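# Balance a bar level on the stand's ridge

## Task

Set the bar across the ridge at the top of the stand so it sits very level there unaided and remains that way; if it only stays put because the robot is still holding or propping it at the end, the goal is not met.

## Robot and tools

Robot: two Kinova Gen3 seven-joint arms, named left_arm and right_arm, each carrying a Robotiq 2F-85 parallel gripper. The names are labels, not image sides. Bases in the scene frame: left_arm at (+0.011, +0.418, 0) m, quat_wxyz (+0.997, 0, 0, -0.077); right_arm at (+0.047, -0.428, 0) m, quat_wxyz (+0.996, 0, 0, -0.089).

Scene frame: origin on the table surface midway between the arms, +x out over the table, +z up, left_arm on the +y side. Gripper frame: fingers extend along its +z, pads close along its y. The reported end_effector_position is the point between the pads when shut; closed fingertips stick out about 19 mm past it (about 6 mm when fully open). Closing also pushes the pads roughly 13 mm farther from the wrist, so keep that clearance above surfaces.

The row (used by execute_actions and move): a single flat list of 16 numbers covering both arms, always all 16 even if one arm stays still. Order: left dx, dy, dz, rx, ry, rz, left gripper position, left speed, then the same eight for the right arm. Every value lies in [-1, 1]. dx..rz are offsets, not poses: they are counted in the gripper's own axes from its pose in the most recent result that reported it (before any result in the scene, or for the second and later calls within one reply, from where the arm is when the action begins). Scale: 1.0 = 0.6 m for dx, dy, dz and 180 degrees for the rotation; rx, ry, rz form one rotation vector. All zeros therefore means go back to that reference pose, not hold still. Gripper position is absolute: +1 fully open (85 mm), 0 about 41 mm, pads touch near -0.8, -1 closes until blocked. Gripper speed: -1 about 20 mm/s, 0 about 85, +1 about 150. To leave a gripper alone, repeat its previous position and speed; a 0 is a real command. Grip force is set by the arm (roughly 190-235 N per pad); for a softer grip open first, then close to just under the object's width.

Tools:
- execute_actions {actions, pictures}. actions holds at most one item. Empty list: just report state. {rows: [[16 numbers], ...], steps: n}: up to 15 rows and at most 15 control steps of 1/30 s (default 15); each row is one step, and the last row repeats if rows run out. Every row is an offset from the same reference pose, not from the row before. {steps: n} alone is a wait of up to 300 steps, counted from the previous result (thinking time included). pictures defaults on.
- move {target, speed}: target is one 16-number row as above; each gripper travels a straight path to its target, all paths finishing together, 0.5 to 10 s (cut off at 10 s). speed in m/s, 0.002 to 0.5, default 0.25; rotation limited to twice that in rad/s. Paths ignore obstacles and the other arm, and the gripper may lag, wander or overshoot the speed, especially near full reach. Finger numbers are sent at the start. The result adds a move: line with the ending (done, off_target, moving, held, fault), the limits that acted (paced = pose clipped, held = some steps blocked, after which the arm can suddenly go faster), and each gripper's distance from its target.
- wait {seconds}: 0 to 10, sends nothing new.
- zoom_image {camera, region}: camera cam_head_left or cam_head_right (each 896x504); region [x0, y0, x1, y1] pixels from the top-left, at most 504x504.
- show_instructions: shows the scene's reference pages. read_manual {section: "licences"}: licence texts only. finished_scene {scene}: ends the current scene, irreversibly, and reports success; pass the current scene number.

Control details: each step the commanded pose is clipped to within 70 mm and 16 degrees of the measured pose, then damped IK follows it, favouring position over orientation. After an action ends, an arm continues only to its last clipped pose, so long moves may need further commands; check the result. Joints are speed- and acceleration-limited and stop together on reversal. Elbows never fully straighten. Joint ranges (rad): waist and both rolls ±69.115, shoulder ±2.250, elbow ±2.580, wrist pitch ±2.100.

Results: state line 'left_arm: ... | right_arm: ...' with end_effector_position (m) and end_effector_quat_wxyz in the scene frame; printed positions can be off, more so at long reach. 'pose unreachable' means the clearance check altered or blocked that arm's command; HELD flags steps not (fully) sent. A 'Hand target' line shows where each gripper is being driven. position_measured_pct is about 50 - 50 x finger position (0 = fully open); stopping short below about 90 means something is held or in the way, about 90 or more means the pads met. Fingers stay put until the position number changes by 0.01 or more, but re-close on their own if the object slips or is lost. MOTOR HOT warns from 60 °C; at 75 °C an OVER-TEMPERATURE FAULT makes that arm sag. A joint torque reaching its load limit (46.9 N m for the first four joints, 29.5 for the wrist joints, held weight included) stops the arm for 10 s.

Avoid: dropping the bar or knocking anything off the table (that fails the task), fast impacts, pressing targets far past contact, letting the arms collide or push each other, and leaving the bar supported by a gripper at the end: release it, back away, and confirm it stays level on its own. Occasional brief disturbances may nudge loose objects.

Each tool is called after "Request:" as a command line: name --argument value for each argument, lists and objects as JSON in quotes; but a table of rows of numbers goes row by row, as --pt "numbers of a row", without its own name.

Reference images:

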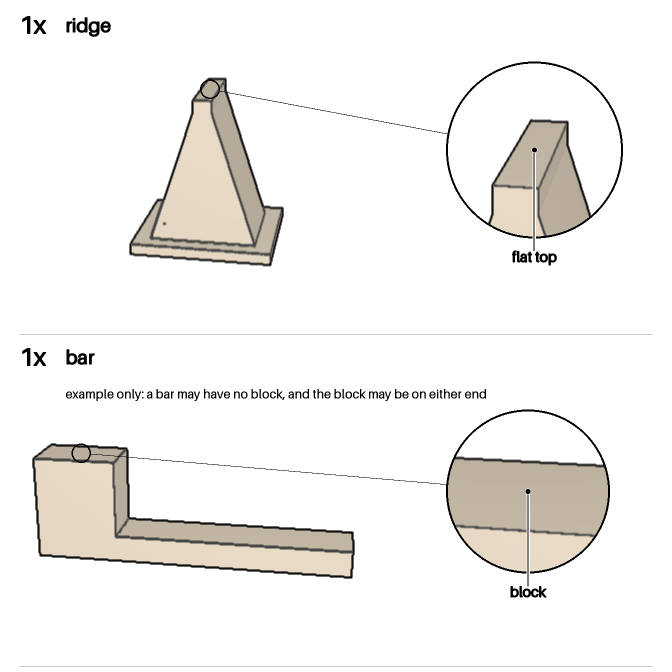

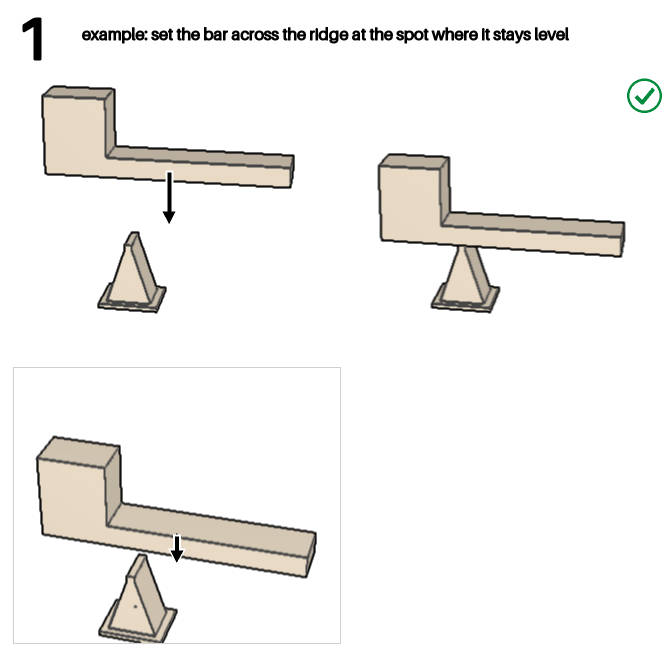

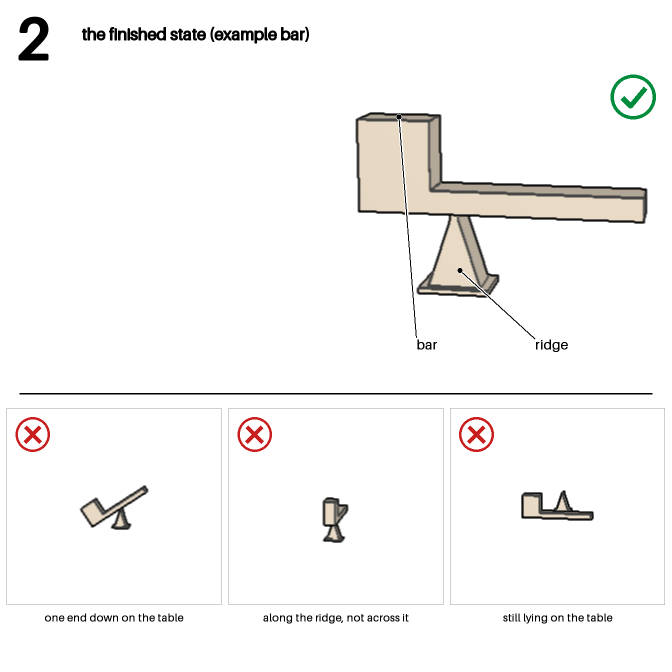

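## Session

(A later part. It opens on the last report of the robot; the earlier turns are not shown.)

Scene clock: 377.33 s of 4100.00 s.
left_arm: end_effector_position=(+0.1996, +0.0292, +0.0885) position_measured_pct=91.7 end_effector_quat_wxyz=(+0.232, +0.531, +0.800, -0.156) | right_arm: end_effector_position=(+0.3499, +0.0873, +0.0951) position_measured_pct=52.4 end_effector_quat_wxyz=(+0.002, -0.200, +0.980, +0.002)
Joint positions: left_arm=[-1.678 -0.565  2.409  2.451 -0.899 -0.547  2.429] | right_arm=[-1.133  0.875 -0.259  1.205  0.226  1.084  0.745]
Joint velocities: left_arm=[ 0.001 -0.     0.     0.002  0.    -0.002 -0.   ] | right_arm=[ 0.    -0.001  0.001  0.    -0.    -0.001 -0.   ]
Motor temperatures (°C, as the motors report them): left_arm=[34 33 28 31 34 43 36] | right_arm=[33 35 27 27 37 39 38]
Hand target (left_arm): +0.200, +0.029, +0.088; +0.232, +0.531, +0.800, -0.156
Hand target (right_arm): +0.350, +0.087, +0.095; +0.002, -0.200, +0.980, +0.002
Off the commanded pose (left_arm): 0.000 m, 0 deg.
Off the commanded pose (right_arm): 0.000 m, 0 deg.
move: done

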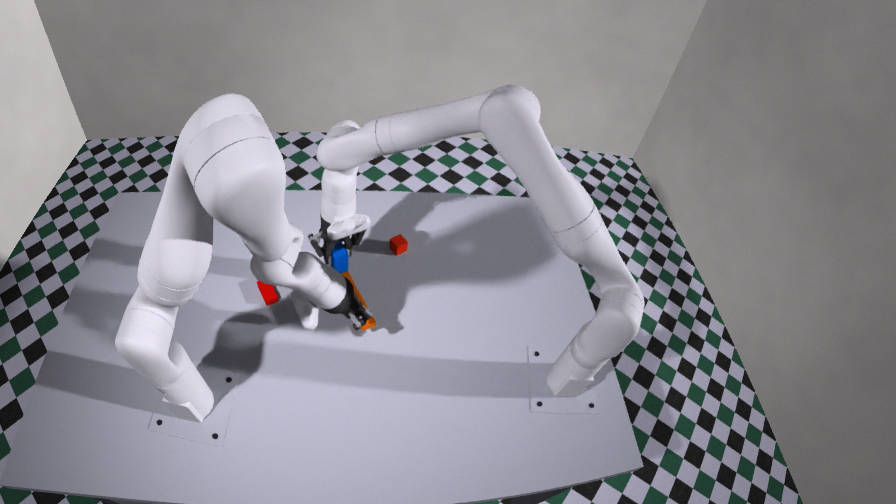

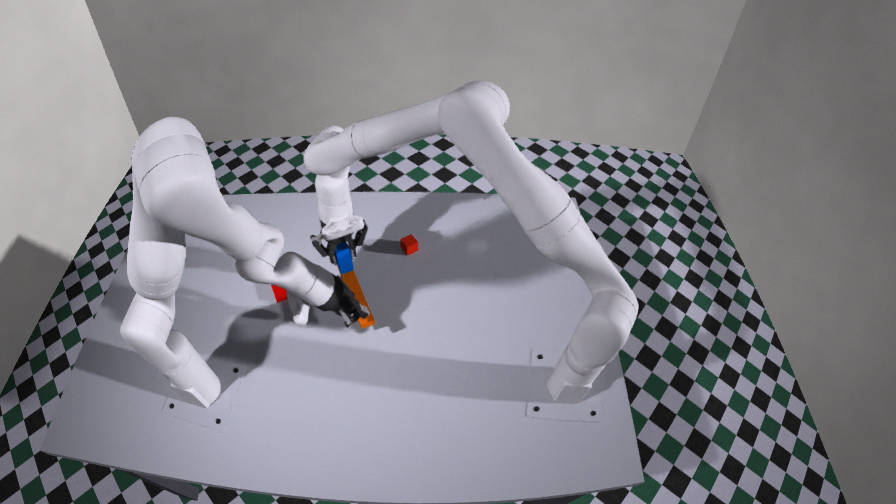

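Request:
execute_actions --actions '[{"rows": [[0,0,0,0,0,0,-1,0, 0,0,0,0,0,0,-1,-0.7]], "steps": 12}]' --pictures false

Request:
execute_actions --actions '[{"rows": [[0,0,0,0,0,0,-1,0, 0,0,-0.001,0,0,0,-1,-0.7],[0,0,0,0,0,0,-1,0, 0,0,-0.002,0,0,0,-1,-0.7],[0,0,0,0,0,0,-1,0, 0,0,-0.003,0,0,0,-1,-0.7],[0,0,0,0,0,0,-1,0, 0,0,-0.003,0,0,0,-1,-0.7],[0,0,0,0,0,0,-1,0, 0,0,-0.003,0,0,0,-1,-0.7],[0,0,0,0,0,0,-1,0, 0,0,-0.003,0,0,0,-1,-0.7],[0,0,0,0,0,0,-1,0, 0,0,-0.003,0,0,0,-1,-0.7],[0,0,0,0,0,0,-1,0, 0.0022,0,-0.003,0,0,0,-1,-0.7]], "steps": 15}]' --pictures false

Request:
execute_actions --actions '[{"rows": [[0,0,0,0,0,0,-1,0, 0,0,0.001,0,0,0,-1,-0.7],[0,0,0,0,0,0,-1,0, 0,0,0.002,0,0,0,-1,-0.7],[0,0,0,0,0,0,-1,0, 0,0,0.003,0,0,0,-1,-0.7],[0,0,0,0,0,0,-1,0, 0,0,0.0035,0,0,0,-1,-0.7]], "steps": 12}]' --pictures false

Request:
execute_actions --actions '[{"rows": [[0,0,0,0,0,0,-1,0, 0,0,-0.0002,0,0,0,-1,-0.7]], "steps": 6}]' --pictures false

Request:
move --target '[0,0,0,0,0,0,-1,0, 0,0,0,0,0,0,0.3,-1]'

Request:
zoom_image --camera "cam_head_right" --region '[320, 240, 400, 340]'

Scene clock: 391.67 s of 4100.00 s.
left_arm: end_effector_position=(+0.1996, +0.0292, +0.0885) position_measured_pct=91.7 end_effector_quat_wxyz=(+0.232, +0.531, +0.800, -0.156) | right_arm: end_effector_position=(+0.3499, +0.0873, +0.0953) position_measured_pct=59.1 end_effector_quat_wxyz=(+0.002, -0.200, +0.980, +0.002)
Joint positions: left_arm=[-1.678 -0.565  2.409  2.451 -0.899 -0.547  2.429] | right_arm=[-1.133  0.875 -0.259  1.205  0.226  1.084  0.745]
Joint velocities: left_arm=[ 0.     0.001 -0.    -0.001  0.     0.001  0.   ] | right_arm=[-0.     0.     0.     0.     0.    -0.002 -0.   ]
Motor temperatures (°C, as the motors report them): left_arm=[34 33 28 31 34 43 36] | right_arm=[33 36 27 27 37 39 38]
Hand target (left_arm): +0.200, +0.029, +0.088; +0.232, +0.531, +0.800, -0.156
Hand target (right_arm): +0.350, +0.087, +0.095; +0.002, -0.200, +0.980, +0.002
Off the commanded pose (left_arm): 0.000 m, 0 deg.
Off the commanded pose (right_arm): 0.000 m, 0 deg.
Steps of this call (steps 1 to 90: nothing new was sent; then 10.93 s passed at rest; steps 91 to 102: all 12 steps of this action). Readings (end_effector_position | what the end effector reports):
91: left_arm (+0.1996, +0.0292, +0.0885) | right_arm (+0.3499, +0.0873, +0.0951) | left_arm position_measured_pct=91.7 | right_arm position_measured_pct=52.4
92: left_arm (+0.1996, +0.0292, +0.0885) | right_arm (+0.3499, +0.0873, +0.0951) | left_arm position_measured_pct=91.7 | right_arm position_measured_pct=52.8
94: left_arm (+0.1996, +0.0292, +0.0885) | right_arm (+0.3499, +0.0873, +0.0951) | left_arm position_measured_pct=91.7 | right_arm position_measured_pct=54.8
98: left_arm (+0.1996, +0.0292, +0.0885) | right_arm (+0.3499, +0.0873, +0.0952) | left_arm position_measured_pct=91.7 | right_arm position_measured_pct=57.9
102: the state above

Scene clock: 392.17 s of 4100.00 s.
left_arm: end_effector_position=(+0.1996, +0.0292, +0.0885) position_measured_pct=91.7 end_effector_quat_wxyz=(+0.232, +0.531, +0.800, -0.156) | right_arm: end_effector_position=(+0.3487, +0.0868, +0.0971) position_measured_pct=59.1 end_effector_quat_wxyz=(+0.002, -0.200, +0.980, +0.002)
Joint positions: left_arm=[-1.678 -0.565  2.409  2.451 -0.899 -0.547  2.429] | right_arm=[-1.134  0.87  -0.26   1.208  0.226  1.085  0.743]
Joint velocities: left_arm=[-0.     0.001  0.001 -0.     0.001  0.     0.   ] | right_arm=[ 0.    -0.001  0.     0.002  0.    -0.002 -0.001]
Motor temperatures (°C, as the motors report them): left_arm=[34 33 28 31 34 43 36] | right_arm=[33 36 27 27 37 39 38]
Hand target (left_arm): +0.200, +0.029, +0.088; +0.232, +0.531, +0.800, -0.156
Hand target (right_arm): +0.349, +0.087, +0.097; +0.002, -0.200, +0.980, +0.002
Off the commanded pose (left_arm): 0.000 m, 0 deg.
Off the commanded pose (right_arm): 0.000 m, 0 deg.
Steps of this call (steps 1 to 15: all 15 steps of this action). Readings (end_effector_position | what the end effector reports):
1: left_arm (+0.1996, +0.0292, +0.0885) | right_arm (+0.3499, +0.0873, +0.0955) | left_arm position_measured_pct=91.7 | right_arm position_measured_pct=59.1
2: left_arm (+0.1996, +0.0292, +0.0885) | right_arm (+0.3499, +0.0873, +0.0956) | left_arm position_measured_pct=91.7 | right_arm position_measured_pct=59.1
4: left_arm (+0.1996, +0.0292, +0.0885) | right_arm (+0.3499, +0.0871, +0.0962) | left_arm position_measured_pct=91.7 | right_arm position_measured_pct=59.1
8: left_arm (+0.1996, +0.0292, +0.0885) | right_arm (+0.3498, +0.0872, +0.0970) | left_arm position_measured_pct=91.7 | right_arm position_measured_pct=59.1
15: the state above

Scene clock: 392.57 s of 4100.00 s.
left_arm: end_effector_position=(+0.1996, +0.0292, +0.0885) position_measured_pct=91.7 end_effector_quat_wxyz=(+0.232, +0.531, +0.800, -0.156) | right_arm: end_effector_position=(+0.3487, +0.0868, +0.0954) position_measured_pct=59.1 end_effector_quat_wxyz=(+0.003, -0.200, +0.980, +0.002)
Joint positions: left_arm=[-1.678 -0.565  2.409  2.451 -0.899 -0.547  2.429] | right_arm=[-1.134  0.872 -0.259  1.21   0.226  1.081  0.743]
Joint velocities: left_arm=[-0.    -0.001  0.     0.001 -0.    -0.001  0.   ] | right_arm=[-0.     0.001  0.001  0.     0.     0.001  0.   ]
Motor temperatures (°C, as the motors report them): left_arm=[34 33 28 31 34 43 36] | right_arm=[33 36 27 27 37 39 38]
Hand target (left_arm): +0.200, +0.029, +0.088; +0.232, +0.531, +0.800, -0.156
Hand target (right_arm): +0.349, +0.087, +0.095; +0.002, -0.200, +0.980, +0.002
Off the commanded pose (left_arm): 0.000 m, 0 deg.
Off the commanded pose (right_arm): 0.000 m, 0 deg.
Steps of this call (steps 1 to 12: all 12 steps of this action). Readings (end_effector_position | what the end effector reports):
1: left_arm (+0.1996, +0.0292, +0.0885) | right_arm (+0.3487, +0.0868, +0.0970) | left_arm position_measured_pct=91.7 | right_arm position_measured_pct=59.1
2: left_arm (+0.1996, +0.0292, +0.0885) | right_arm (+0.3487, +0.0868, +0.0967) | left_arm position_measured_pct=91.7 | right_arm position_measured_pct=59.1
4: left_arm (+0.1996, +0.0292, +0.0885) | right_arm (+0.3487, +0.0868, +0.0958) | left_arm position_measured_pct=91.7 | right_arm position_measured_pct=59.1
8: left_arm (+0.1996, +0.0292, +0.0885) | right_arm (+0.3488, +0.0869, +0.0954) | left_arm position_measured_pct=91.7 | right_arm position_measured_pct=59.1
12: the state above

Scene clock: 392.77 s of 4100.00 s.
left_arm: end_effector_position=(+0.1996, +0.0292, +0.0885) position_measured_pct=91.7 end_effector_quat_wxyz=(+0.232, +0.531, +0.800, -0.156) | right_arm: end_effector_position=(+0.3487, +0.0868, +0.0954) position_measured_pct=59.1 end_effector_quat_wxyz=(+0.003, -0.200, +0.980, +0.002)
Joint positions: left_arm=[-1.678 -0.565  2.409  2.451 -0.899 -0.547  2.429] | right_arm=[-1.134  0.872 -0.259  1.21   0.226  1.081  0.743]
Joint velocities: left_arm=[ 0.    -0.     0.001 -0.001  0.    -0.002  0.   ] | right_arm=[ 0.     0.     0.    -0.     0.     0.001 -0.   ]
Motor temperatures (°C, as the motors report them): left_arm=[34 33 28 31 34 43 36] | right_arm=[33 36 27 27 37 39 38]
Hand target (left_arm): +0.200, +0.029, +0.088; +0.232, +0.531, +0.800, -0.156
Hand target (right_arm): +0.349, +0.087, +0.095; +0.003, -0.200, +0.980, +0.002
Off the commanded pose (left_arm): 0.000 m, 0 deg.
Off the commanded pose (right_arm): 0.000 m, 0 deg.
Steps of this call (steps 1 to 6: all 6 steps of this action). Readings (end_effector_position | what the end effector reports):
1: left_arm (+0.1996, +0.0292, +0.0885) | right_arm (+0.3488, +0.0869, +0.0954) | left_arm position_measured_pct=91.7 | right_arm position_measured_pct=59.1
2: left_arm (+0.1996, +0.0292, +0.0885) | right_arm (+0.3487, +0.0868, +0.0954) | left_arm position_measured_pct=91.7 | right_arm position_measured_pct=59.1
4: left_arm (+0.1996, +0.0292, +0.0885) | right_arm (+0.3487, +0.0868, +0.0954) | left_arm position_measured_pct=91.7 | right_arm position_measured_pct=59.1
6: the state above

Scene clock: 394.43 s of 4100.00 s.
left_arm: end_effector_position=(+0.1996, +0.0292, +0.0885) position_measured_pct=91.7 end_effector_quat_wxyz=(+0.232, +0.531, +0.800, -0.156) | right_arm: end_effector_position=(+0.3487, +0.0868, +0.0954) position_measured_pct=34.9 end_effector_quat_wxyz=(+0.003, -0.200, +0.980, +0.002)
Joint positions: left_arm=[-1.678 -0.565  2.409  2.451 -0.899 -0.547  2.429] | right_arm=[-1.134  0.872 -0.259  1.21   0.226  1.081  0.743]
Joint velocities: left_arm=[-0.    -0.001  0.001 -0.001  0.    -0.     0.   ] | right_arm=[-0.    -0.001  0.     0.     0.    -0.002  0.   ]
Motor temperatures (°C, as the motors report them): left_arm=[34 33 28 31 34 43 36] | right_arm=[33 36 27 27 37 39 38]
Hand target (left_arm): +0.200, +0.029, +0.088; +0.232, +0.531, +0.800, -0.156
Hand target (right_arm): +0.349, +0.087, +0.095; +0.003, -0.200, +0.980, +0.002
Off the commanded pose (left_arm): 0.000 m, 0 deg.
Off the commanded pose (right_arm): 0.000 m, 0 deg.
move: done

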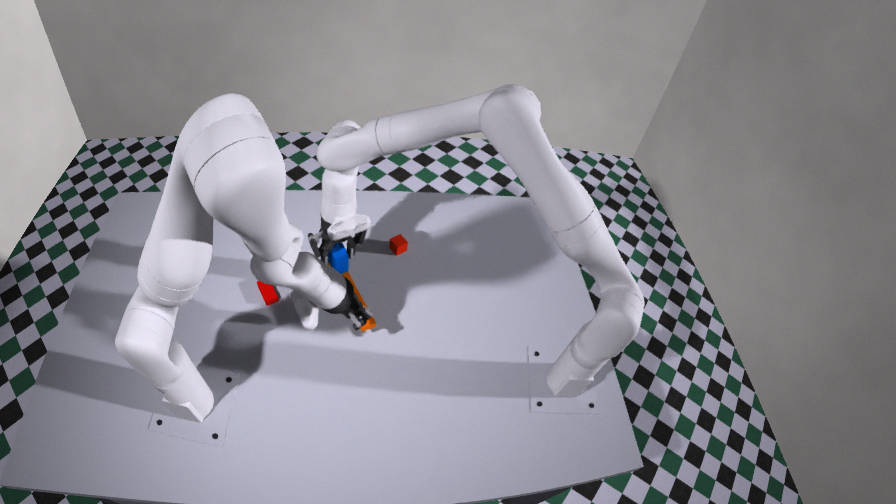

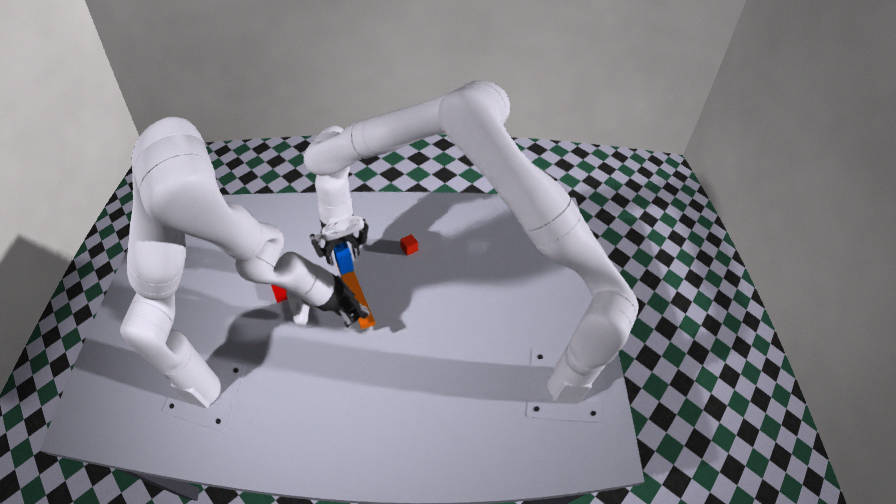

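Region (320, 240, 400, 340) of cam_head_right's 896x504 image, scaled by 5.040, with more detail than that image has; it fills the left 403 columns of this view, and the rest is white.

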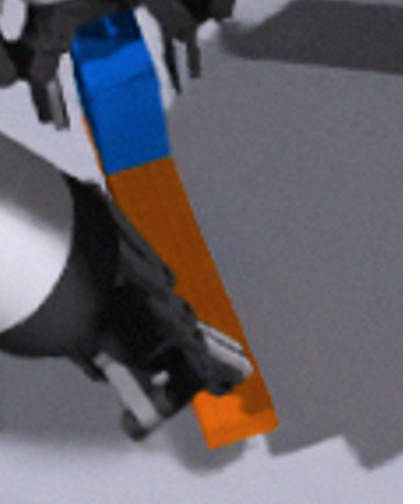

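Level. Retract both arms.

Request:
move --target '[-0.06,0,-0.1,0,0,0,-1,0, 0,0,-0.11,0,0,0,0.3,-1]' --speed 0.1

Request:
zoom_image --camera "cam_head_right" --region '[320, 240, 400, 340]'

Scene clock: 399.80 s of 4100.00 s.
left_arm: end_effector_position=(+0.1984, +0.0308, +0.1581) position_measured_pct=91.7 end_effector_quat_wxyz=(+0.233, +0.531, +0.800, -0.157) | right_arm: end_effector_position=(+0.3483, +0.0864, +0.1614) position_measured_pct=34.9 end_effector_quat_wxyz=(+0.002, -0.200, +0.980, +0.002)
Joint positions: left_arm=[-1.779 -0.268  2.61   2.376 -1.38  -0.213  2.877] | right_arm=[-1.134  0.8   -0.269  1.129  0.206  1.232  0.761]
Joint velocities: left_arm=[-0.073  0.014  0.081 -0.027 -0.254  0.028  0.25 ] | right_arm=[-0.001 -0.     0.    -0.    -0.    -0.002  0.   ]
Motor temperatures (°C, as the motors report them): left_arm=[34 33 28 31 34 43 36] | right_arm=[33 36 27 27 37 39 38]
Hand target (left_arm): +0.199, +0.031, +0.158; +0.232, +0.530, +0.800, -0.157
Hand target (right_arm): +0.348, +0.086, +0.161; +0.002, -0.200, +0.980, +0.002
Off the commanded pose (left_arm): 0.001 m, 0 deg.
Off the commanded pose (right_arm): 0.000 m, 0 deg.
After step 90, 1.13 s passed at rest.
move: done

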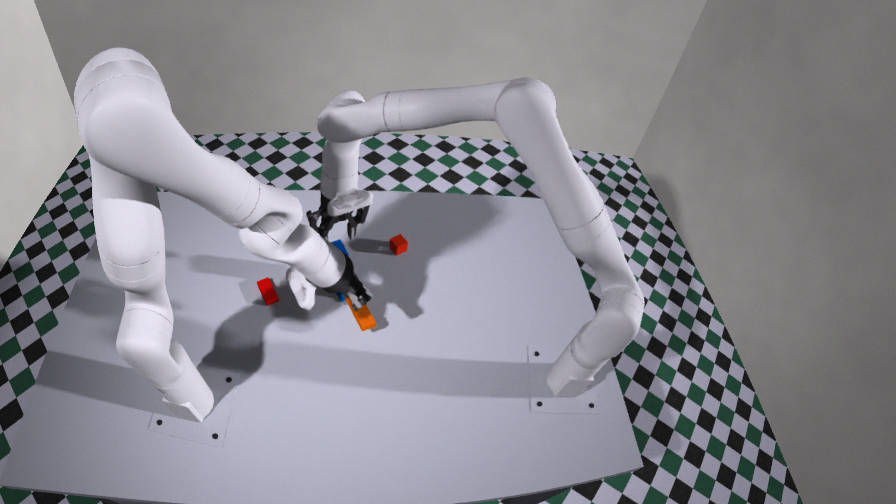

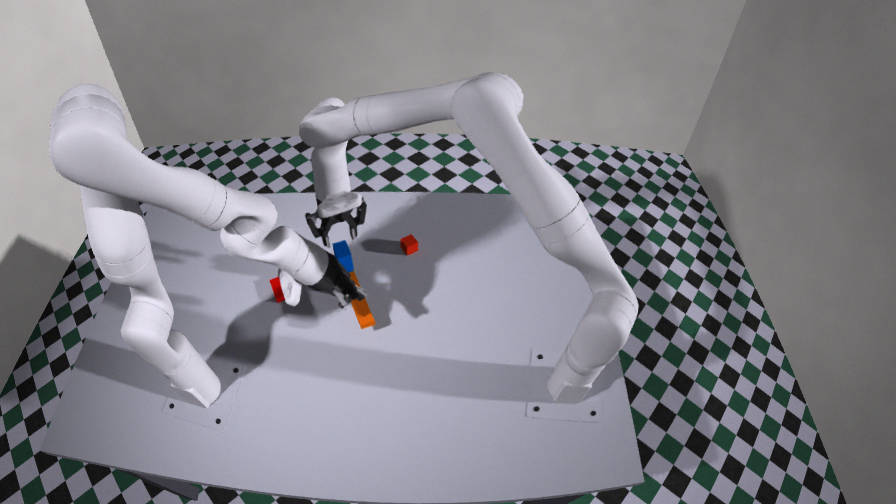

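Region (320, 240, 400, 340) of cam_head_right's 896x504 image, scaled by 5.040, with more detail than that image has; it fills the left 403 columns of this view, and the rest is white.

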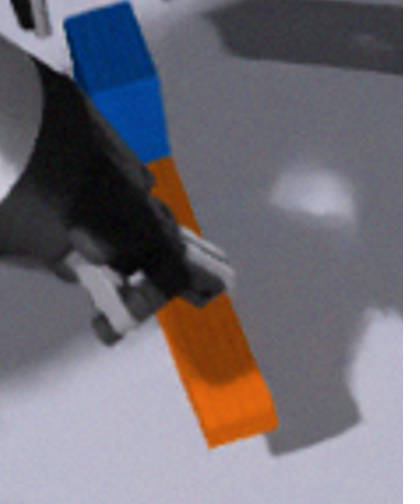

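Request:
finished_scene --scene 1

The scene is finished: the task was done.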